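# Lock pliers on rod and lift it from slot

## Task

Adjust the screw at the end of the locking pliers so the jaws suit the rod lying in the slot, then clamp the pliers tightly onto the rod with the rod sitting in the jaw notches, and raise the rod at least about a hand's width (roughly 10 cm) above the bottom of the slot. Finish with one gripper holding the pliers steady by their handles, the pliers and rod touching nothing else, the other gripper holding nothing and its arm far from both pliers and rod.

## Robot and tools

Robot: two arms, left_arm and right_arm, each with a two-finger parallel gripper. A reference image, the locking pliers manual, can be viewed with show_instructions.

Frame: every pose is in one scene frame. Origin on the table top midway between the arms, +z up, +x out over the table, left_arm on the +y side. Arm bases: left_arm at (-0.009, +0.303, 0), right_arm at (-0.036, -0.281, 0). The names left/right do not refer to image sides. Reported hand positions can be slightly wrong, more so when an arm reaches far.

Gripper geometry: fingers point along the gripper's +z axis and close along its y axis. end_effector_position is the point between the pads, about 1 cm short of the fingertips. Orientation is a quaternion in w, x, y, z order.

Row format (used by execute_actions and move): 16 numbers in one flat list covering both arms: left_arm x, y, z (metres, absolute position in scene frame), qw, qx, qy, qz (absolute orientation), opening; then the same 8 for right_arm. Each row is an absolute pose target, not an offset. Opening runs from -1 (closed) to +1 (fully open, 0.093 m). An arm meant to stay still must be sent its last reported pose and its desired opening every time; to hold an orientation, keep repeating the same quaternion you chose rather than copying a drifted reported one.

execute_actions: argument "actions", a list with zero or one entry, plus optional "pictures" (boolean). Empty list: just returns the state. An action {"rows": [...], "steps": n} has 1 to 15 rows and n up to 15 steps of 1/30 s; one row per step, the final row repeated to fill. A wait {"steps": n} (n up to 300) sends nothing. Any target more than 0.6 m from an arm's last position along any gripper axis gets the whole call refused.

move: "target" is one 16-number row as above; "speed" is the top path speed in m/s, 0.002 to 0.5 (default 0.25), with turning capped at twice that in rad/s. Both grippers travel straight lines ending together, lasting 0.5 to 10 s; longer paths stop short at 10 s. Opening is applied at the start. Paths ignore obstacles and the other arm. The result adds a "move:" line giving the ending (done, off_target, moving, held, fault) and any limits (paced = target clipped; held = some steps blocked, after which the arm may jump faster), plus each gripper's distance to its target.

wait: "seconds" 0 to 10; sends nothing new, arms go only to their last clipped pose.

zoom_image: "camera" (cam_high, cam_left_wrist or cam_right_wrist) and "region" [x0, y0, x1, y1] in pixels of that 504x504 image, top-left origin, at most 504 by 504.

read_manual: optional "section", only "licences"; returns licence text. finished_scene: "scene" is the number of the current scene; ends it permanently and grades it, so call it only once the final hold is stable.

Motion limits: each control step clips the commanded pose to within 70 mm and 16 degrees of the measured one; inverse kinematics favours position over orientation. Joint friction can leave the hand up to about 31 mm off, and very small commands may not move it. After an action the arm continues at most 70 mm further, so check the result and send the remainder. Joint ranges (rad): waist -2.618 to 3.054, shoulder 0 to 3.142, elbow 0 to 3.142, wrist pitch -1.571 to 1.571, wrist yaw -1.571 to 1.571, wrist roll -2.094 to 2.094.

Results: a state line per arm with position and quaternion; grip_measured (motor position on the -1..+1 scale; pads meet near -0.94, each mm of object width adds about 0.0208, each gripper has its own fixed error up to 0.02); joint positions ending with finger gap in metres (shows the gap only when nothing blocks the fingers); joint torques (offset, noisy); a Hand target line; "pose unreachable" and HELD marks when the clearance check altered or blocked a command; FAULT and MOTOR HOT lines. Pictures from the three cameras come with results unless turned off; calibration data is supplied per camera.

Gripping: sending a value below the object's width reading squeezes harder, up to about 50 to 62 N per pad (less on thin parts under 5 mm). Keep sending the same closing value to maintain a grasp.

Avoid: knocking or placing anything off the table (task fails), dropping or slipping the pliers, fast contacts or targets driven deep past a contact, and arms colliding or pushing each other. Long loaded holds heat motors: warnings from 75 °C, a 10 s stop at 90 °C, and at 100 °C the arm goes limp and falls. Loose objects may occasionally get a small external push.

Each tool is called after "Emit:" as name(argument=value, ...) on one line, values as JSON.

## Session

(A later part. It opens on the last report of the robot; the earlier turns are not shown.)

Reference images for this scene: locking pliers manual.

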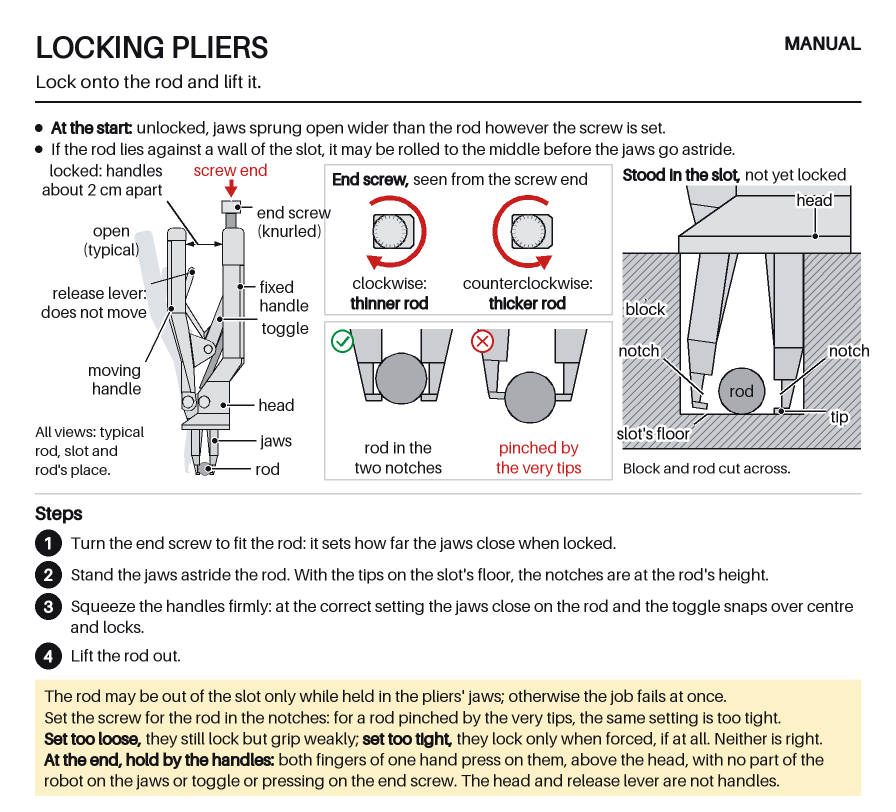

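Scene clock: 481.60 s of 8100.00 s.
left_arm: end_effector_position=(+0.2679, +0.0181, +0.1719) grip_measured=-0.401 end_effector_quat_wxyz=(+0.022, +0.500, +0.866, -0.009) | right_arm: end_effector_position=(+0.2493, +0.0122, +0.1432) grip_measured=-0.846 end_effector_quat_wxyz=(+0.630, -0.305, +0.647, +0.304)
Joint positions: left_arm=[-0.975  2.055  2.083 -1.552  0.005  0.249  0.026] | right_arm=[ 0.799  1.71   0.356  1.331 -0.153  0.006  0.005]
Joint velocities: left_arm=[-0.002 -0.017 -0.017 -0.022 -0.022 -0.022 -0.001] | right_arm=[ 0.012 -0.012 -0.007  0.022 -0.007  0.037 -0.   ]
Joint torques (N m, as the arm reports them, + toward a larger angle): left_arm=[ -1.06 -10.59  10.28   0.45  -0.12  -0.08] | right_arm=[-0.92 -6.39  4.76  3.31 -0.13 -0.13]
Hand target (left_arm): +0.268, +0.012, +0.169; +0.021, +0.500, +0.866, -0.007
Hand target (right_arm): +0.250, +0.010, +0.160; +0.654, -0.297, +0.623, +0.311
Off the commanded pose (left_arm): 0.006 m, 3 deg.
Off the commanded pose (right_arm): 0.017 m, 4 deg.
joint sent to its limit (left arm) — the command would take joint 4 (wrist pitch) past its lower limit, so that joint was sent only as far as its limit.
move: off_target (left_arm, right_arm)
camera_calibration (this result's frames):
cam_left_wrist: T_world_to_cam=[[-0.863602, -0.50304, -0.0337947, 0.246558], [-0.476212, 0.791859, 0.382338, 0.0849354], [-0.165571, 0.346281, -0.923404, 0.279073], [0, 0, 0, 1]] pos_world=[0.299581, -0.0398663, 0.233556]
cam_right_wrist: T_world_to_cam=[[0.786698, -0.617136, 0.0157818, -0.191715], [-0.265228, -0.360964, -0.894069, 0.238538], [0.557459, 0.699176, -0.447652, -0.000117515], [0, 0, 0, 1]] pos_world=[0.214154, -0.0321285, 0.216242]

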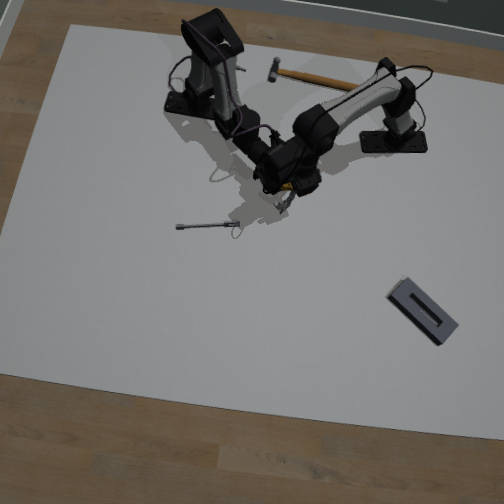

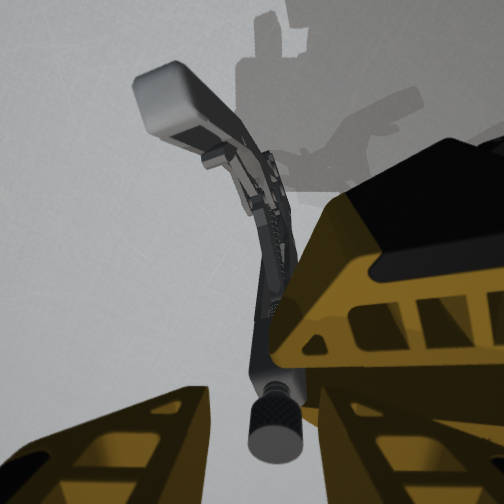

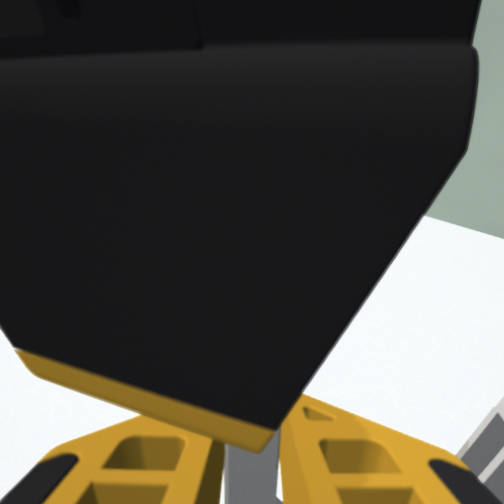

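Emit:
execute_actions(actions=[{"rows":[[0.267,0.012,0.181,0.0,0.5,0.866,0.0,-0.45, 0.25,0.01,0.16,0.655,-0.297,0.622,0.312,-0.88],[0.267,0.012,0.181,0.0,0.5,0.866,0.0,-0.45, 0.25,0.01,0.16,0.655,-0.297,0.622,0.312,-0.88],[0.267,0.012,0.181,0.0,0.5,0.866,0.0,-0.45, 0.25,0.01,0.16,0.655,-0.297,0.622,0.312,-0.88],[0.267,0.012,0.181,0.0,0.5,0.866,0.0,-0.5, 0.25,0.01,0.16,0.655,-0.297,0.622,0.312,-0.88],[0.267,0.012,0.181,0.0,0.5,0.866,0.0,-0.55, 0.25,0.01,0.16,0.655,-0.297,0.622,0.312,-0.88],[0.267,0.012,0.181,0.0,0.5,0.866,0.0,-0.6, 0.25,0.01,0.16,0.655,-0.297,0.622,0.312,-0.88],[0.267,0.012,0.181,0.0,0.5,0.866,0.0,-0.65, 0.25,0.01,0.16,0.655,-0.297,0.622,0.312,-0.88],[0.267,0.012,0.181,0.0,0.5,0.866,0.0,-0.7, 0.25,0.01,0.16,0.655,-0.297,0.622,0.312,-0.88],[0.267,0.012,0.181,0.0,0.5,0.866,0.0,-0.78, 0.25,0.01,0.16,0.655,-0.297,0.622,0.312,-0.88],[0.267,0.012,0.181,0.0,0.5,0.866,0.0,-0.86, 0.25,0.01,0.16,0.655,-0.297,0.622,0.312,-0.88]],"steps":15}])

Scene clock: 487.23 s of 8100.00 s.
left_arm: end_effector_position=(+0.2662, +0.0165, +0.1719) grip_measured=-0.844 end_effector_quat_wxyz=(+0.022, +0.500, +0.866, -0.009) | right_arm: end_effector_position=(+0.2494, +0.0121, +0.1440) grip_measured=-0.846 end_effector_quat_wxyz=(+0.631, -0.304, +0.646, +0.304)
Joint positions: left_arm=[-0.981  2.055  2.083 -1.552  0.004  0.242  0.005] | right_arm=[ 0.799  1.71   0.356  1.334 -0.153  0.006  0.005]
Joint velocities: left_arm=[-0.007  0.012  0.012  0.022  0.037 -0.022  0.   ] | right_arm=[-0.007 -0.012 -0.002 -0.007 -0.11  -0.022  0.   ]
Joint torques (N m, as the arm reports them, + toward a larger angle): left_arm=[ -0.75 -13.18  10.46   0.46  -0.08  -0.05] | right_arm=[-0.85 -6.36  4.77  3.27 -0.1  -0.12]
Hand target (left_arm): +0.267, +0.012, +0.181; +0.036, +0.500, +0.865, -0.011
Hand target (right_arm): +0.250, +0.010, +0.160; +0.654, -0.297, +0.623, +0.311
Off the commanded pose (left_arm): 0.010 m, 3 deg.
Off the commanded pose (right_arm): 0.016 m, 4 deg.
joint sent to its limit (left arm) — the command would take joint 4 (wrist pitch) past its lower limit, so that joint was sent only as far as its limit.
Steps of this call (steps 1 to 154: nothing new was sent; steps 155 to 169: all 15 steps of this action). Readings (end_effector_position):
155: left_arm (+0.2678, +0.0180, +0.1719) | right_arm (+0.2493, +0.0122, +0.1432)
156: left_arm (+0.2676, +0.0178, +0.1719) | right_arm (+0.2493, +0.0122, +0.1432)
158: left_arm (+0.2673, +0.0175, +0.1719) | right_arm (+0.2493, +0.0122, +0.1432)
162: left_arm (+0.2666, +0.0169, +0.1719) | right_arm (+0.2493, +0.0123, +0.1440)
169: the state above
camera_calibration (this result's frames):
cam_left_wrist: T_world_to_cam=[[-0.863404, -0.503376, -0.0338635, 0.24423], [-0.476536, 0.791643, 0.382381, 0.0855062], [-0.165674, 0.346287, -0.923384, 0.279383], [0, 0, 0, 1]] pos_world=[0.297902, -0.0414975, 0.233552]
cam_right_wrist: T_world_to_cam=[[0.786422, -0.617474, 0.0163584, -0.191896], [-0.263089, -0.3588, -0.895571, 0.23893], [0.558861, 0.699992, -0.444618, -0.000545916], [0, 0, 0, 1]] pos_world=[0.214076, -0.0323805, 0.216875]

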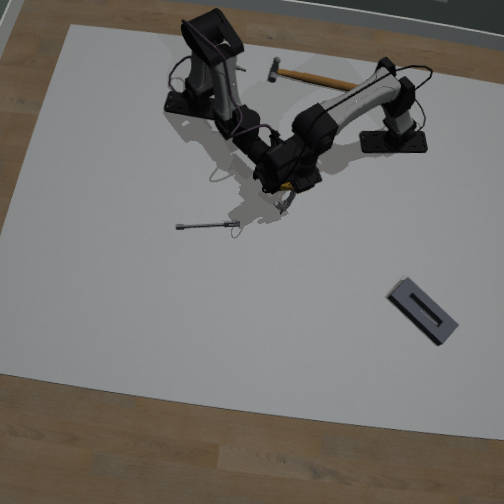

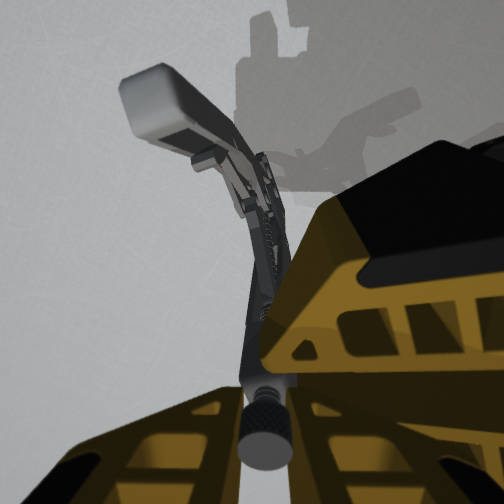

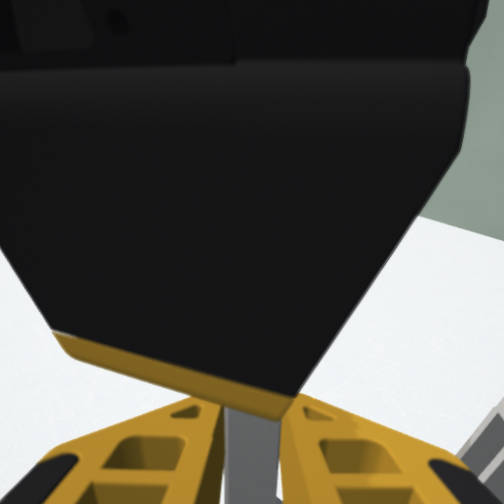

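Emit:
move(target=[0.267,0.014,0.178,0.0,-0.574,0.819,0.0,-0.86, 0.25,0.01,0.16,0.655,-0.297,0.622,0.312,-0.88], speed=0.5)

Scene clock: 492.57 s of 8100.00 s.
left_arm: end_effector_position=(+0.2642, +0.0145, +0.1719) grip_measured=-0.845 end_effector_quat_wxyz=(-0.003, -0.568, +0.823, -0.024) | right_arm: end_effector_position=(+0.2477, +0.0135, +0.1435) grip_measured=-0.846 end_effector_quat_wxyz=(+0.629, -0.310, +0.643, +0.306)
Joint positions: left_arm=[-0.985  2.055  2.083 -1.552  0.013 -2.018  0.005] | right_arm=[ 0.799  1.71   0.356  1.332 -0.166 -0.     0.005]
Joint velocities: left_arm=[ 0.007  0.002 -0.002 -0.022  0.007 -0.007 -0.001] | right_arm=[-0.007 -0.002  0.002 -0.022  0.022  0.051  0.   ]
Joint torques (N m, as the arm reports them, + toward a larger angle): left_arm=[ -0.44 -13.04   9.44   0.31  -0.27  -0.11] | right_arm=[-0.92 -6.34  4.74  3.31 -0.01 -0.05]
Hand target (left_arm): +0.267, +0.014, +0.178; +0.004, -0.573, +0.819, -0.032
Hand target (right_arm): +0.250, +0.010, +0.160; +0.654, -0.297, +0.623, +0.312
Off the commanded pose (left_arm): 0.007 m, 3 deg.
Off the commanded pose (right_arm): 0.017 m, 4 deg.
joint sent to its limit (left arm) — the command would take joint 4 (wrist pitch) past its lower limit, so that joint was sent only as far as its limit.
move: off_target (left_arm, right_arm)
camera_calibration (this result's frames):
cam_left_wrist: T_world_to_cam=[[0.936125, -0.35155, 0.00912001, -0.243493], [-0.31712, -0.832664, 0.453989, 0.0552821], [-0.152006, -0.427882, -0.890961, 0.281811], [0, 0, 0, 1]] pos_world=[0.288308, 0.0810133, 0.228206]
cam_right_wrist: T_world_to_cam=[[0.794375, -0.607034, 0.021868, -0.192605], [-0.255499, -0.366579, -0.894617, 0.236651], [0.551079, 0.705074, -0.446298, 0.00135963], [0, 0, 0, 1]] pos_world=[0.212716, -0.0311254, 0.216531]

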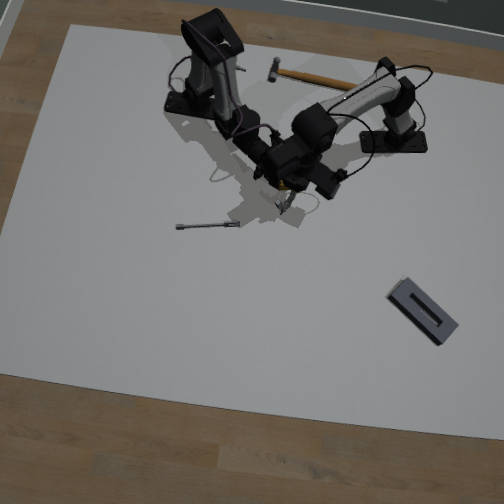

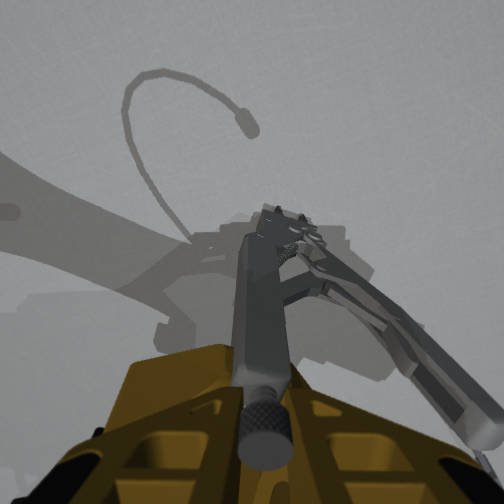

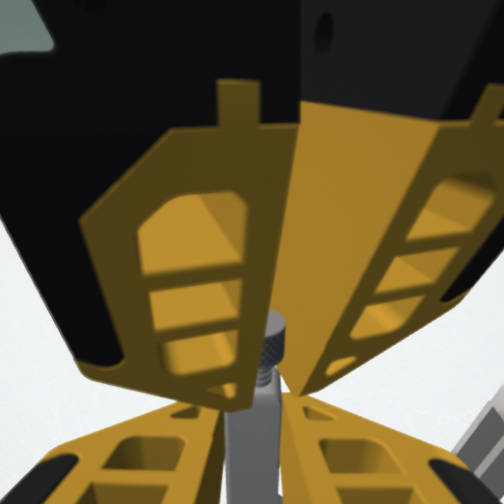

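Emit:
move(target=[0.267,0.014,0.178,0.0,0.537,0.843,0.0,-0.55, 0.25,0.01,0.16,0.655,-0.297,0.622,0.312,-0.88], speed=0.5)

Emit:
move(target=[0.267,0.014,0.178,0.0,-0.574,0.819,0.0,-0.86, 0.25,0.01,0.16,0.655,-0.297,0.622,0.312,-0.88], speed=0.5)

Emit:
move(target=[0.267,0.014,0.178,0.0,0.537,0.843,0.0,-0.55, 0.25,0.01,0.16,0.655,-0.297,0.622,0.312,-0.88], speed=0.5)

Emit:
move(target=[0.267,0.014,0.178,0.0,-0.574,0.819,0.0,-0.86, 0.25,0.01,0.16,0.655,-0.297,0.622,0.312,-0.88], speed=0.5)

Scene clock: 500.10 s of 8100.00 s.
left_arm: end_effector_position=(+0.2723, +0.0106, +0.1724) grip_measured=-0.551 end_effector_quat_wxyz=(+0.039, +0.525, +0.850, -0.013) | right_arm: end_effector_position=(+0.2458, +0.0150, +0.1430) grip_measured=-0.846 end_effector_quat_wxyz=(+0.626, -0.314, +0.643, +0.312)
Joint positions: left_arm=[-0.98   2.055  2.083 -1.517  0.005  0.302  0.019] | right_arm=[ 0.799  1.71   0.356  1.33  -0.179  0.004  0.005]
Joint velocities: left_arm=[ 0.002 -0.012 -0.002  0.037 -0.007  0.037 -0.001] | right_arm=[ 0.022 -0.017 -0.012  0.022 -0.037 -0.007  0.   ]
Joint torques (N m, as the arm reports them, + toward a larger angle): left_arm=[ -0.55 -13.09   9.8    0.14  -0.11   0.3 ] | right_arm=[-0.92 -6.32  4.76  3.34  0.12 -0.09]
Hand target (left_arm): +0.267, +0.014, +0.178; +0.031, +0.536, +0.843, -0.008
Hand target (right_arm): +0.250, +0.010, +0.160; +0.654, -0.297, +0.623, +0.312
Off the commanded pose (left_arm): 0.008 m, 5 deg.
Off the commanded pose (right_arm): 0.018 m, 5 deg.
joint sent to its limit (left arm) — the command would take joint 4 (wrist pitch) past its lower limit, so that joint was sent only as far as its limit.
move: off_target (left_arm, right_arm)
camera_calibration (this result's frames):
cam_left_wrist: T_world_to_cam=[[-0.890542, -0.452514, -0.0465416, 0.255528], [-0.438655, 0.827134, 0.351328, 0.0875613], [-0.120485, 0.333288, -0.935095, 0.272804], [0, 0, 0, 1]] pos_world=[0.298836, -0.0477175, 0.236228]
cam_right_wrist: T_world_to_cam=[[0.802681, -0.596157, 0.0173337, -0.191745], [-0.254866, -0.369144, -0.893743, 0.235984], [0.53921, 0.712972, -0.448244, 0.00419727], [0, 0, 0, 1]] pos_world=[0.211791, -0.0301907, 0.216114]

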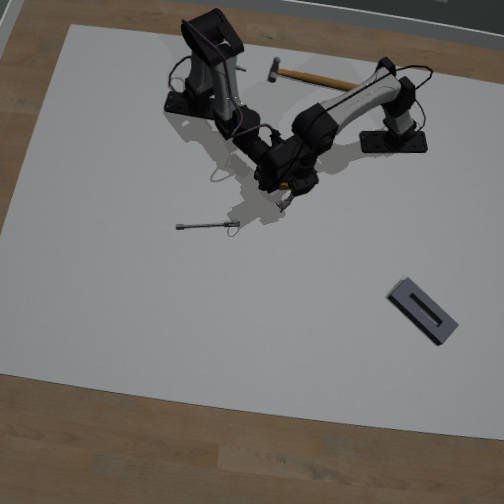

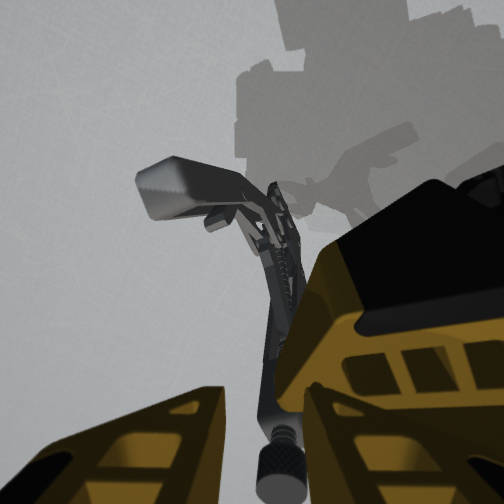

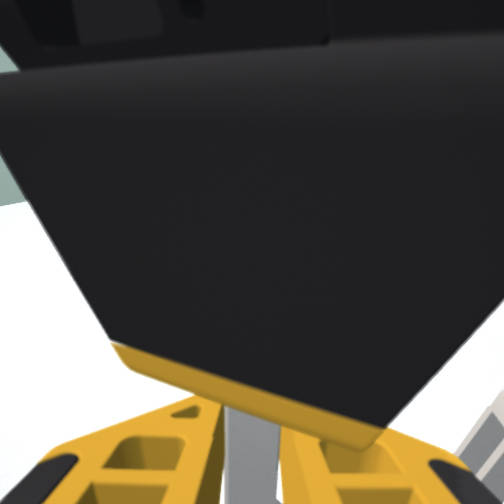

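Scene clock: 503.20 s of 8100.00 s.
left_arm: end_effector_position=(+0.2715, +0.0213, +0.1730) grip_measured=-0.847 end_effector_quat_wxyz=(+0.023, -0.569, +0.822, -0.021) | right_arm: end_effector_position=(+0.2507, +0.0088, +0.1431) grip_measured=-0.846 end_effector_quat_wxyz=(+0.633, -0.303, +0.647, +0.299)
Joint positions: left_arm=[-0.982  2.055  2.087 -1.554 -0.039 -2.016  0.005] | right_arm=[ 0.792  1.71   0.349  1.34  -0.15  -0.     0.005]
Joint velocities: left_arm=[-0.002 -0.007  0.012 -0.022 -0.066  0.022  0.001] | right_arm=[-0.012  0.012 -0.012  0.022  0.022 -0.007 -0.   ]
Joint torques (N m, as the arm reports them, + toward a larger angle): left_arm=[ -0.78 -12.96   9.01   0.32   0.26  -0.1 ] | right_arm=[-0.36 -6.28  5.23  3.23 -0.14 -0.05]
Hand target (left_arm): +0.267, +0.014, +0.178; +0.005, -0.573, +0.819, -0.032
Hand target (right_arm): +0.250, +0.010, +0.160; +0.654, -0.297, +0.622, +0.311
Off the commanded pose (left_arm): 0.010 m, 4 deg.
Off the commanded pose (right_arm): 0.017 m, 4 deg.
joint sent to its limit (left arm) — the command would take joint 4 (wrist pitch) past its lower limit, so that joint was sent only as far as its limit.
move: off_target (left_arm, right_arm)
camera_calibration (this result's frames):
cam_left_wrist: T_world_to_cam=[[0.936698, -0.348531, 0.0335024, -0.252446], [-0.330654, -0.849042, 0.412062, 0.0740642], [-0.115172, -0.397056, -0.910539, 0.27951], [0, 0, 0, 1]] pos_world=[0.293147, 0.0858794, 0.232443]
cam_right_wrist: T_world_to_cam=[[0.78025, -0.625053, 0.0227723, -0.194218], [-0.262591, -0.360401, -0.895074, 0.237033], [0.567675, 0.692402, -0.445336, -0.00136628], [0, 0, 0, 1]] pos_world=[0.214557, -0.0350234, 0.215976]

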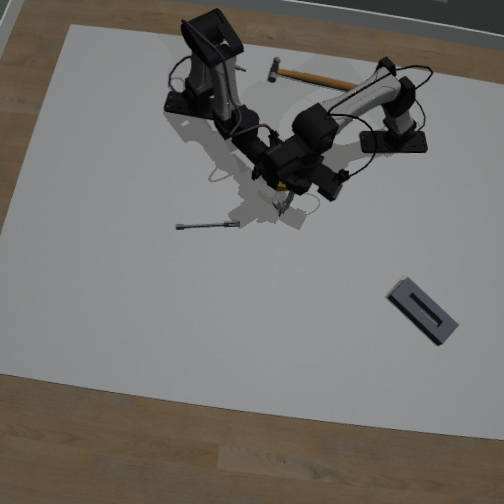

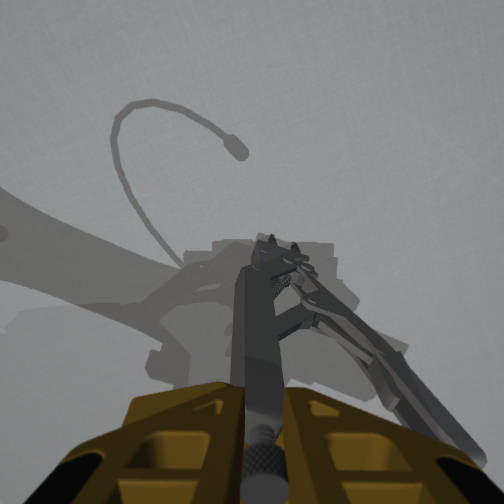

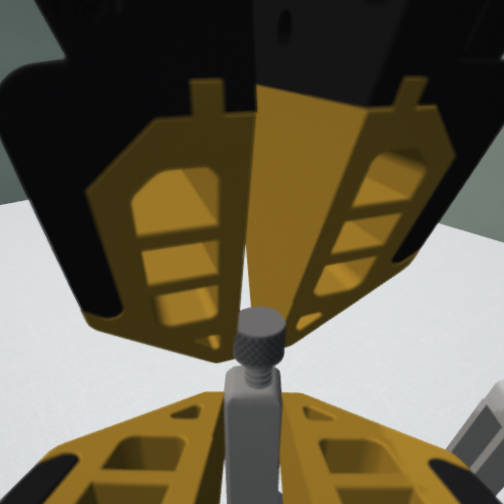

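Scene clock: 506.30 s of 8100.00 s.
left_arm: end_effector_position=(+0.2687, +0.0155, +0.1730) grip_measured=-0.551 end_effector_quat_wxyz=(+0.028, +0.530, +0.847, -0.006) | right_arm: end_effector_position=(+0.2494, +0.0099, +0.1432) grip_measured=-0.846 end_effector_quat_wxyz=(+0.631, -0.305, +0.645, +0.303)
Joint positions: left_arm=[-0.981  2.055  2.087 -1.545 -0.002  0.314  0.019] | right_arm=[ 0.792  1.71   0.349  1.341 -0.16   0.003  0.005]
Joint velocities: left_arm=[-0.012  0.022  0.002  0.007  0.007 -0.066 -0.   ] | right_arm=[-0.022 -0.007  0.007  0.007 -0.007 -0.051 -0.001]
Joint torques (N m, as the arm reports them, + toward a larger angle): left_arm=[ -0.62 -13.1    9.33   0.38  -0.06   0.11] | right_arm=[-0.39 -6.21  5.19  3.22 -0.08 -0.09]
Hand target (left_arm): +0.267, +0.014, +0.178; +0.031, +0.537, +0.843, -0.008
Hand target (right_arm): +0.250, +0.010, +0.160; +0.654, -0.297, +0.622, +0.312
Off the commanded pose (left_arm): 0.006 m, 3 deg.
Off the commanded pose (right_arm): 0.017 m, 4 deg.
joint sent to its limit (left arm) — the command would take joint 4 (wrist pitch) past its lower limit, so that joint was sent only as far as its limit.
move: off_target (left_arm, right_arm)
camera_calibration (this result's frames):
cam_left_wrist: T_world_to_cam=[[-0.896457, -0.440664, -0.0467001, 0.256025], [-0.424639, 0.824135, 0.374812, 0.0739165], [-0.126679, 0.355833, -0.925924, 0.270932], [0, 0, 0, 1]] pos_world=[0.295225, -0.0445025, 0.235114]
cam_right_wrist: T_world_to_cam=[[0.786421, -0.617391, 0.0192117, -0.193655], [-0.26128, -0.360675, -0.895347, 0.236878], [0.559709, 0.6991, -0.444955, 0.000541982], [0, 0, 0, 1]] pos_world=[0.213883, -0.0345043, 0.216049]

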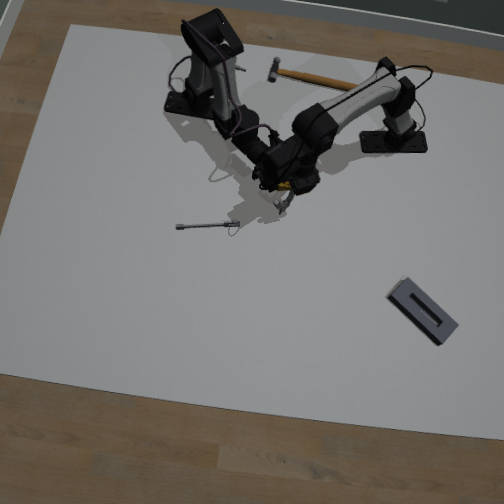

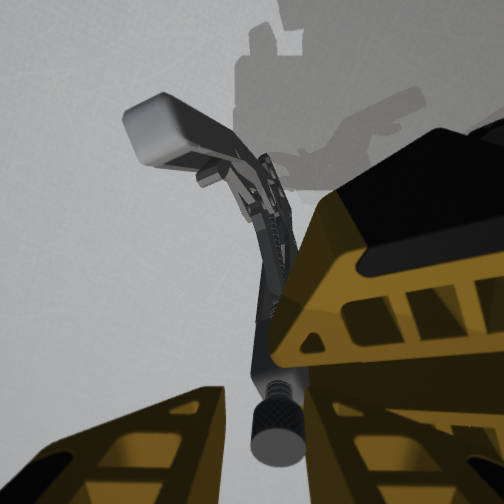

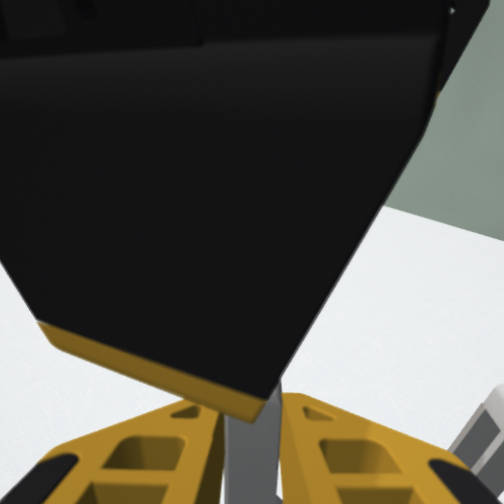

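Scene clock: 509.40 s of 8100.00 s.
left_arm: end_effector_position=(+0.2643, +0.0122, +0.1730) grip_measured=-0.845 end_effector_quat_wxyz=(-0.002, -0.567, +0.823, -0.028) | right_arm: end_effector_position=(+0.2480, +0.0110, +0.1427) grip_measured=-0.846 end_effector_quat_wxyz=(+0.630, -0.311, +0.643, +0.304)
Joint positions: left_arm=[-0.988  2.055  2.087 -1.547  0.013 -2.018  0.005] | right_arm=[ 0.792  1.71   0.349  1.339 -0.17  -0.004  0.005]
Joint velocities: left_arm=[ 0.022 -0.007 -0.012  0.022  0.007 -0.051 -0.001] | right_arm=[-0.007 -0.007 -0.007 -0.022  0.037  0.022  0.   ]
Joint torques (N m, as the arm reports them, + toward a larger angle): left_arm=[ -0.02 -12.99   9.22   0.29  -0.26  -0.11] | right_arm=[-0.37 -6.25  5.17  3.24  0.02 -0.01]
Hand target (left_arm): +0.267, +0.014, +0.178; +0.004, -0.574, +0.818, -0.032
Hand target (right_arm): +0.250, +0.010, +0.160; +0.654, -0.297, +0.622, +0.312
Off the commanded pose (left_arm): 0.006 m, 3 deg.
Off the commanded pose (right_arm): 0.017 m, 4 deg.
joint sent to its limit (left arm) — the command would take joint 4 (wrist pitch) past its lower limit, so that joint was sent only as far as its limit.
move: off_target (left_arm, right_arm)
camera_calibration (this result's frames):
cam_left_wrist: T_world_to_cam=[[0.934833, -0.354679, 0.0170103, -0.245499], [-0.322721, -0.828665, 0.457346, 0.0537272], [-0.148115, -0.433032, -0.889126, 0.280454], [0, 0, 0, 1]] pos_world=[0.288379, 0.0788941, 0.228963]
cam_right_wrist: T_world_to_cam=[[0.792737, -0.609029, 0.0255224, -0.194469], [-0.254083, -0.368205, -0.894353, 0.234662], [0.554085, 0.702502, -0.446634, 0.00194489], [0, 0, 0, 1]] pos_world=[0.212709, -0.0334001, 0.215703]

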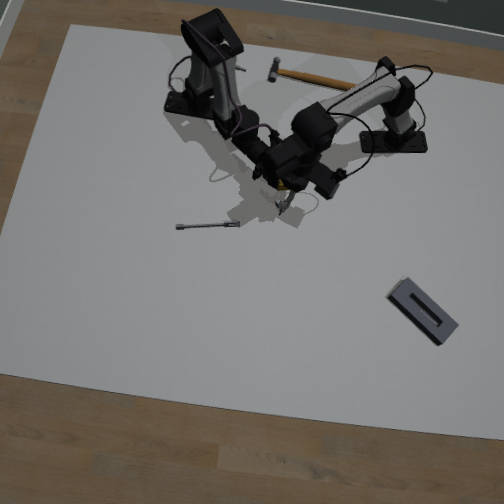

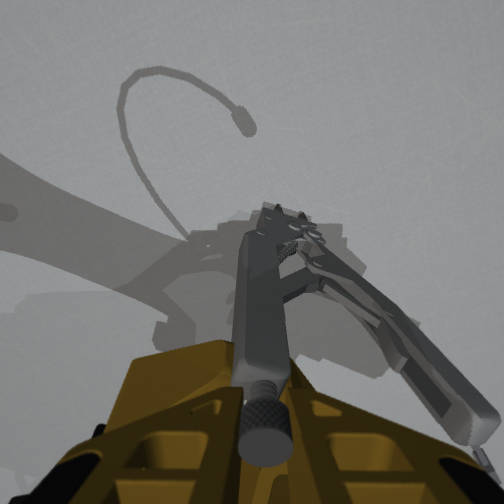

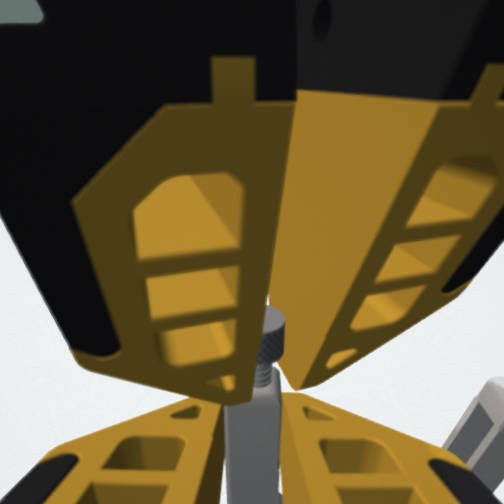

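Emit:
move(target=[0.266,0.014,0.186,0.0,0.537,0.843,0.0,-0.5, 0.25,0.01,0.16,0.655,-0.297,0.622,0.312,-0.88], speed=0.5)

Emit:
move(target=[0.266,0.014,0.183,0.0,-0.574,0.819,0.0,-0.86, 0.25,0.01,0.16,0.655,-0.297,0.622,0.312,-0.88], speed=0.5)

Emit:
move(target=[0.266,0.014,0.183,0.0,0.537,0.843,0.0,-0.5, 0.25,0.01,0.16,0.655,-0.297,0.622,0.312,-0.88], speed=0.5)

Emit:
move(target=[0.266,0.014,0.183,0.0,-0.574,0.819,0.0,-0.86, 0.25,0.01,0.16,0.655,-0.297,0.622,0.312,-0.88], speed=0.5)

Scene clock: 517.47 s of 8100.00 s.
left_arm: end_effector_position=(+0.2667, +0.0138, +0.1737) grip_measured=-0.501 end_effector_quat_wxyz=(+0.028, +0.531, +0.847, -0.010) | right_arm: end_effector_position=(+0.2483, +0.0108, +0.1431) grip_measured=-0.846 end_effector_quat_wxyz=(+0.630, -0.308, +0.644, +0.306)
Joint positions: left_arm=[-0.984  2.053  2.087 -1.545  0.006  0.312  0.021] | right_arm=[ 0.792  1.71   0.349  1.34  -0.168  0.003  0.005]
Joint velocities: left_arm=[-0.017 -0.007 -0.017 -0.051 -0.007 -0.081 -0.001] | right_arm=[-0.002 -0.012  0.007  0.037 -0.007 -0.022  0.001]
Joint torques (N m, as the arm reports them, + toward a larger angle): left_arm=[ -0.63 -14.75   9.53   0.4   -0.13   0.16] | right_arm=[-0.34 -6.21  5.16  3.22  0.   -0.1 ]
Hand target (left_arm): +0.266, +0.014, +0.185; +0.042, +0.537, +0.843, -0.011
Hand target (right_arm): +0.250, +0.010, +0.160; +0.654, -0.297, +0.622, +0.312
Off the commanded pose (left_arm): 0.012 m, 4 deg.
Off the commanded pose (right_arm): 0.017 m, 4 deg.
joint sent to its limit (left arm) — the command would take joint 4 (wrist pitch) past its lower limit, so that joint was sent only as far as its limit.
move: off_target (left_arm, right_arm)
camera_calibration (this result's frames):
cam_left_wrist: T_world_to_cam=[[-0.897364, -0.439514, -0.0395582, 0.252564], [-0.421612, 0.827425, 0.37096, 0.0740361], [-0.130311, 0.349565, -0.927806, 0.273345], [0, 0, 0, 1]] pos_world=[0.293476, -0.0458056, 0.236138]
cam_right_wrist: T_world_to_cam=[[0.791582, -0.610769, 0.0189796, -0.19356], [-0.258598, -0.362972, -0.895197, 0.236168], [0.553647, 0.703714, -0.445266, 0.00200226], [0, 0, 0, 1]] pos_world=[0.213182, -0.0339067, 0.215982]

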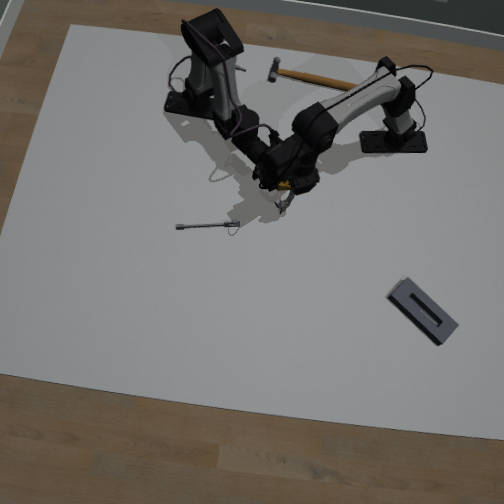

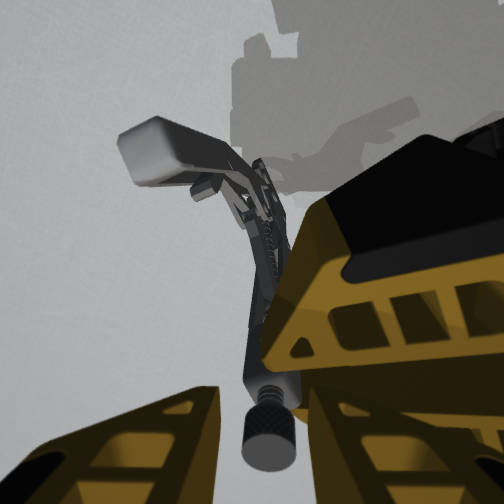

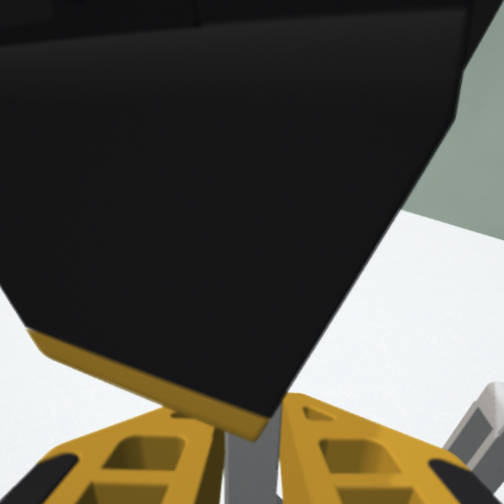

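Scene clock: 520.57 s of 8100.00 s.
left_arm: end_effector_position=(+0.2654, +0.0138, +0.1736) grip_measured=-0.845 end_effector_quat_wxyz=(+0.001, -0.568, +0.822, -0.028) | right_arm: end_effector_position=(+0.2483, +0.0108, +0.1428) grip_measured=-0.846 end_effector_quat_wxyz=(+0.630, -0.310, +0.644, +0.304)
Joint positions: left_arm=[-0.987  2.053  2.087 -1.549  0.006 -2.02   0.005] | right_arm=[ 0.792  1.71   0.349  1.339 -0.168 -0.003  0.005]
Joint velocities: left_arm=[-0.017  0.012  0.017 -0.007 -0.037 -0.051  0.001] | right_arm=[ 0.017 -0.017 -0.002  0.022  0.081 -0.007  0.001]
Joint torques (N m, as the arm reports them, + toward a larger angle): left_arm=[ -0.31 -13.85   9.09   0.31  -0.2   -0.1 ] | right_arm=[-0.37 -6.27  5.21  3.24  0.01 -0.03]
Hand target (left_arm): +0.266, +0.014, +0.183; +0.005, -0.574, +0.818, -0.039
Hand target (right_arm): +0.250, +0.010, +0.160; +0.654, -0.297, +0.622, +0.312
Off the commanded pose (left_arm): 0.009 m, 3 deg.
Off the commanded pose (right_arm): 0.017 m, 4 deg.
joint sent to its limit (left arm) — the command would take joint 4 (wrist pitch) past its lower limit, so that joint was sent only as far as its limit.
move: off_target (left_arm, right_arm)
camera_calibration (this result's frames):
cam_left_wrist: T_world_to_cam=[[0.936217, -0.350838, 0.0202746, -0.246897], [-0.321577, -0.832011, 0.452047, 0.0557986], [-0.141727, -0.429734, -0.891764, 0.280665], [0, 0, 0, 1]] pos_world=[0.28887, 0.0804155, 0.230069]
cam_right_wrist: T_world_to_cam=[[0.791574, -0.610582, 0.024489, -0.19434], [-0.255316, -0.366875, -0.894548, 0.235054], [0.55518, 0.701849, -0.4463, 0.0016722], [0, 0, 0, 1]] pos_world=[0.212919, -0.0335989, 0.215772]

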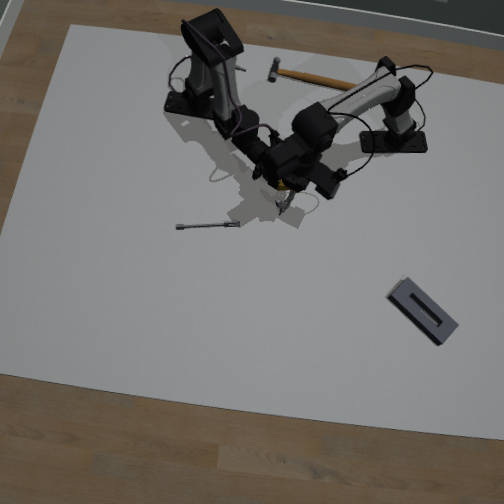

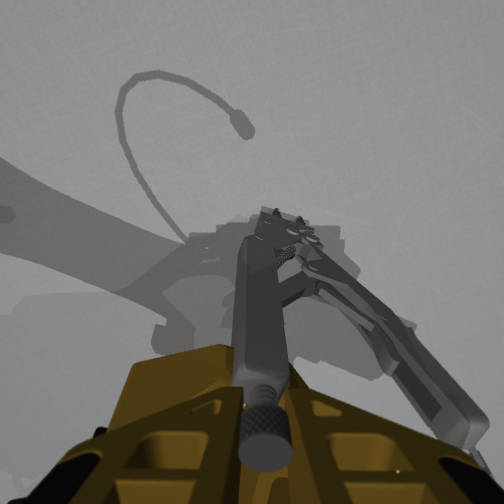

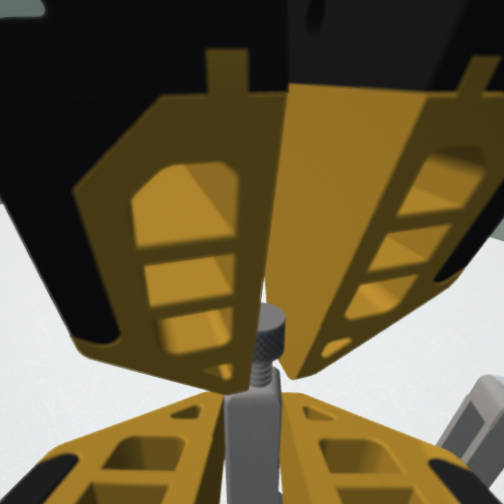

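Scene clock: 523.67 s of 8100.00 s.
left_arm: end_effector_position=(+0.2654, +0.0138, +0.1736) grip_measured=-0.501 end_effector_quat_wxyz=(+0.026, +0.532, +0.846, -0.010) | right_arm: end_effector_position=(+0.2483, +0.0108, +0.1431) grip_measured=-0.846 end_effector_quat_wxyz=(+0.630, -0.308, +0.644, +0.306)
Joint positions: left_arm=[-0.987  2.053  2.087 -1.549  0.006  0.312  0.021] | right_arm=[ 0.792  1.71   0.349  1.34  -0.168  0.003  0.005]
Joint velocities: left_arm=[-0.012  0.007  0.002 -0.007 -0.022  0.051  0.   ] | right_arm=[ 0.002 -0.007 -0.022 -0.066  0.037  0.022 -0.001]
Joint torques (N m, as the arm reports them, + toward a larger angle): left_arm=[ -0.23 -14.11   9.21   0.42  -0.12   0.12] | right_arm=[-0.35 -6.26  5.24  3.24  0.   -0.1 ]
Hand target (left_arm): +0.266, +0.014, +0.183; +0.038, +0.537, +0.843, -0.010
Hand target (right_arm): +0.250, +0.010, +0.160; +0.654, -0.297, +0.622, +0.312
Off the commanded pose (left_arm): 0.009 m, 3 deg.
Off the commanded pose (right_arm): 0.017 m, 4 deg.
joint sent to its limit (left arm) — the command would take joint 4 (wrist pitch) past its lower limit, so that joint was sent only as far as its limit.
move: off_target (left_arm, right_arm)
camera_calibration (this result's frames):
cam_left_wrist: T_world_to_cam=[[-0.89849, -0.437342, -0.038041, 0.251357], [-0.418616, 0.827465, 0.374248, 0.0721258], [-0.132197, 0.352183, -0.926548, 0.273369], [0, 0, 0, 1]] pos_world=[0.292173, -0.0460286, 0.235858]
cam_right_wrist: T_world_to_cam=[[0.791582, -0.610769, 0.0189796, -0.19356], [-0.258598, -0.362972, -0.895197, 0.236168], [0.553647, 0.703714, -0.445266, 0.00200226], [0, 0, 0, 1]] pos_world=[0.213182, -0.0339067, 0.215982]

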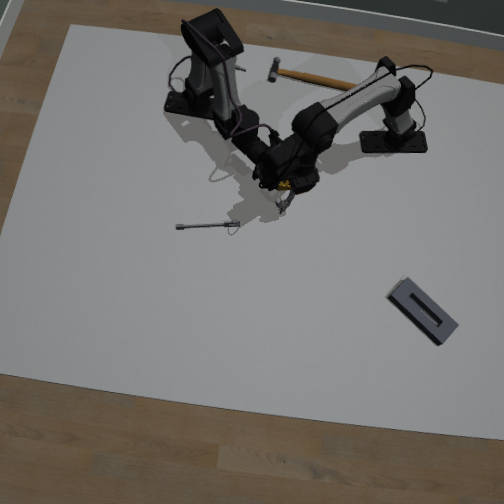

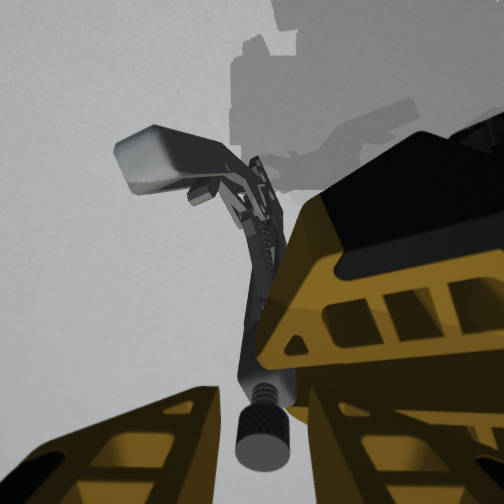

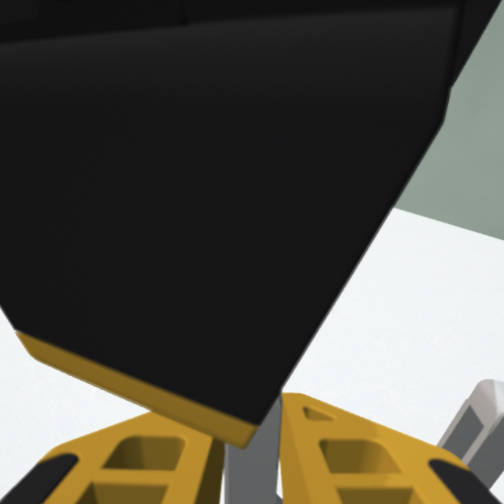

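Scene clock: 526.77 s of 8100.00 s.
left_arm: end_effector_position=(+0.2651, +0.0135, +0.1736) grip_measured=-0.845 end_effector_quat_wxyz=(-0.000, -0.568, +0.822, -0.028) | right_arm: end_effector_position=(+0.2482, +0.0108, +0.1428) grip_measured=-0.846 end_effector_quat_wxyz=(+0.630, -0.310, +0.644, +0.304)
Joint positions: left_arm=[-0.987  2.053  2.087 -1.549  0.009 -2.02   0.005] | right_arm=[ 0.792  1.71   0.349  1.339 -0.169 -0.002  0.005]
Joint velocities: left_arm=[-0.002  0.022  0.002 -0.081  0.022  0.007 -0.001] | right_arm=[ 0.022 -0.012  0.007 -0.066 -0.051 -0.051  0.   ]
Joint torques (N m, as the arm reports them, + toward a larger angle): left_arm=[ -0.39 -14.01   9.01   0.31  -0.24  -0.06] | right_arm=[-0.38 -6.29  5.22  3.22  0.01 -0.04]
Hand target (left_arm): +0.266, +0.014, +0.183; +0.005, -0.574, +0.818, -0.039
Hand target (right_arm): +0.250, +0.010, +0.160; +0.654, -0.297, +0.622, +0.312
Off the commanded pose (left_arm): 0.009 m, 3 deg.
Off the commanded pose (right_arm): 0.017 m, 4 deg.
joint sent to its limit (left arm) — the command would take joint 4 (wrist pitch) past its lower limit, so that joint was sent only as far as its limit.
move: off_target (left_arm, right_arm)
camera_calibration (this result's frames):
cam_left_wrist: T_world_to_cam=[[0.936203, -0.350941, 0.0191117, -0.246493], [-0.320826, -0.83113, 0.454196, 0.0548502], [-0.143512, -0.431351, -0.890697, 0.280798], [0, 0, 0, 1]] pos_world=[0.288663, 0.0802057, 0.229904]
cam_right_wrist: T_world_to_cam=[[0.792044, -0.610003, 0.0237106, -0.194224], [-0.255585, -0.36663, -0.894572, 0.235126], [0.554384, 0.70248, -0.446295, 0.0018619], [0, 0, 0, 1]] pos_world=[0.212896, -0.0335808, 0.215773]

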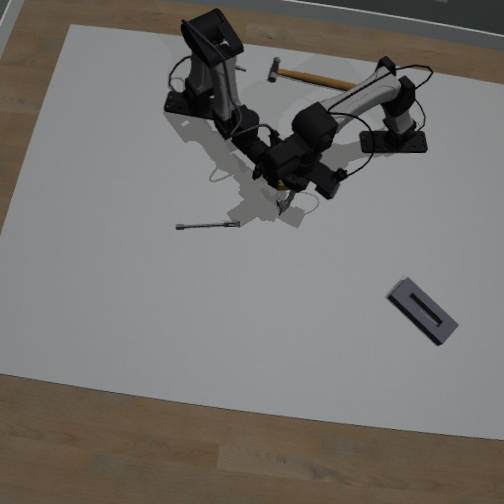

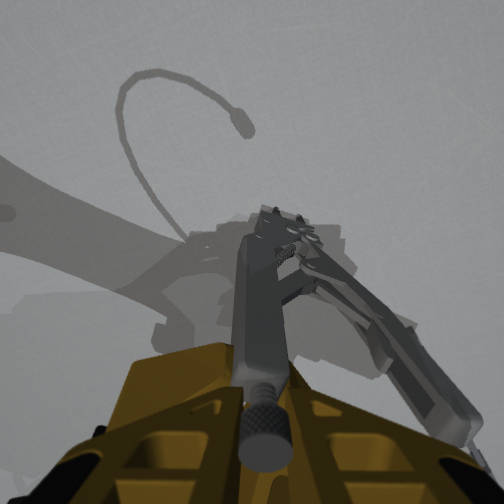

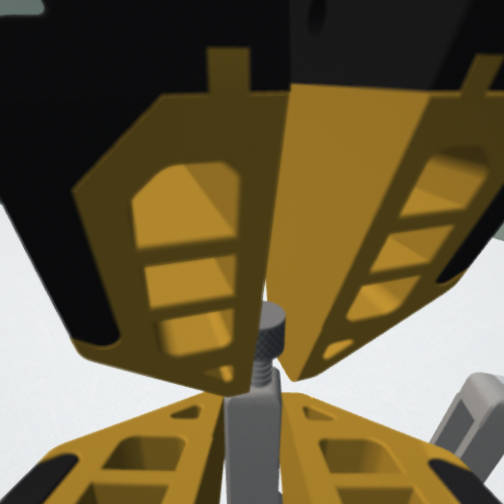

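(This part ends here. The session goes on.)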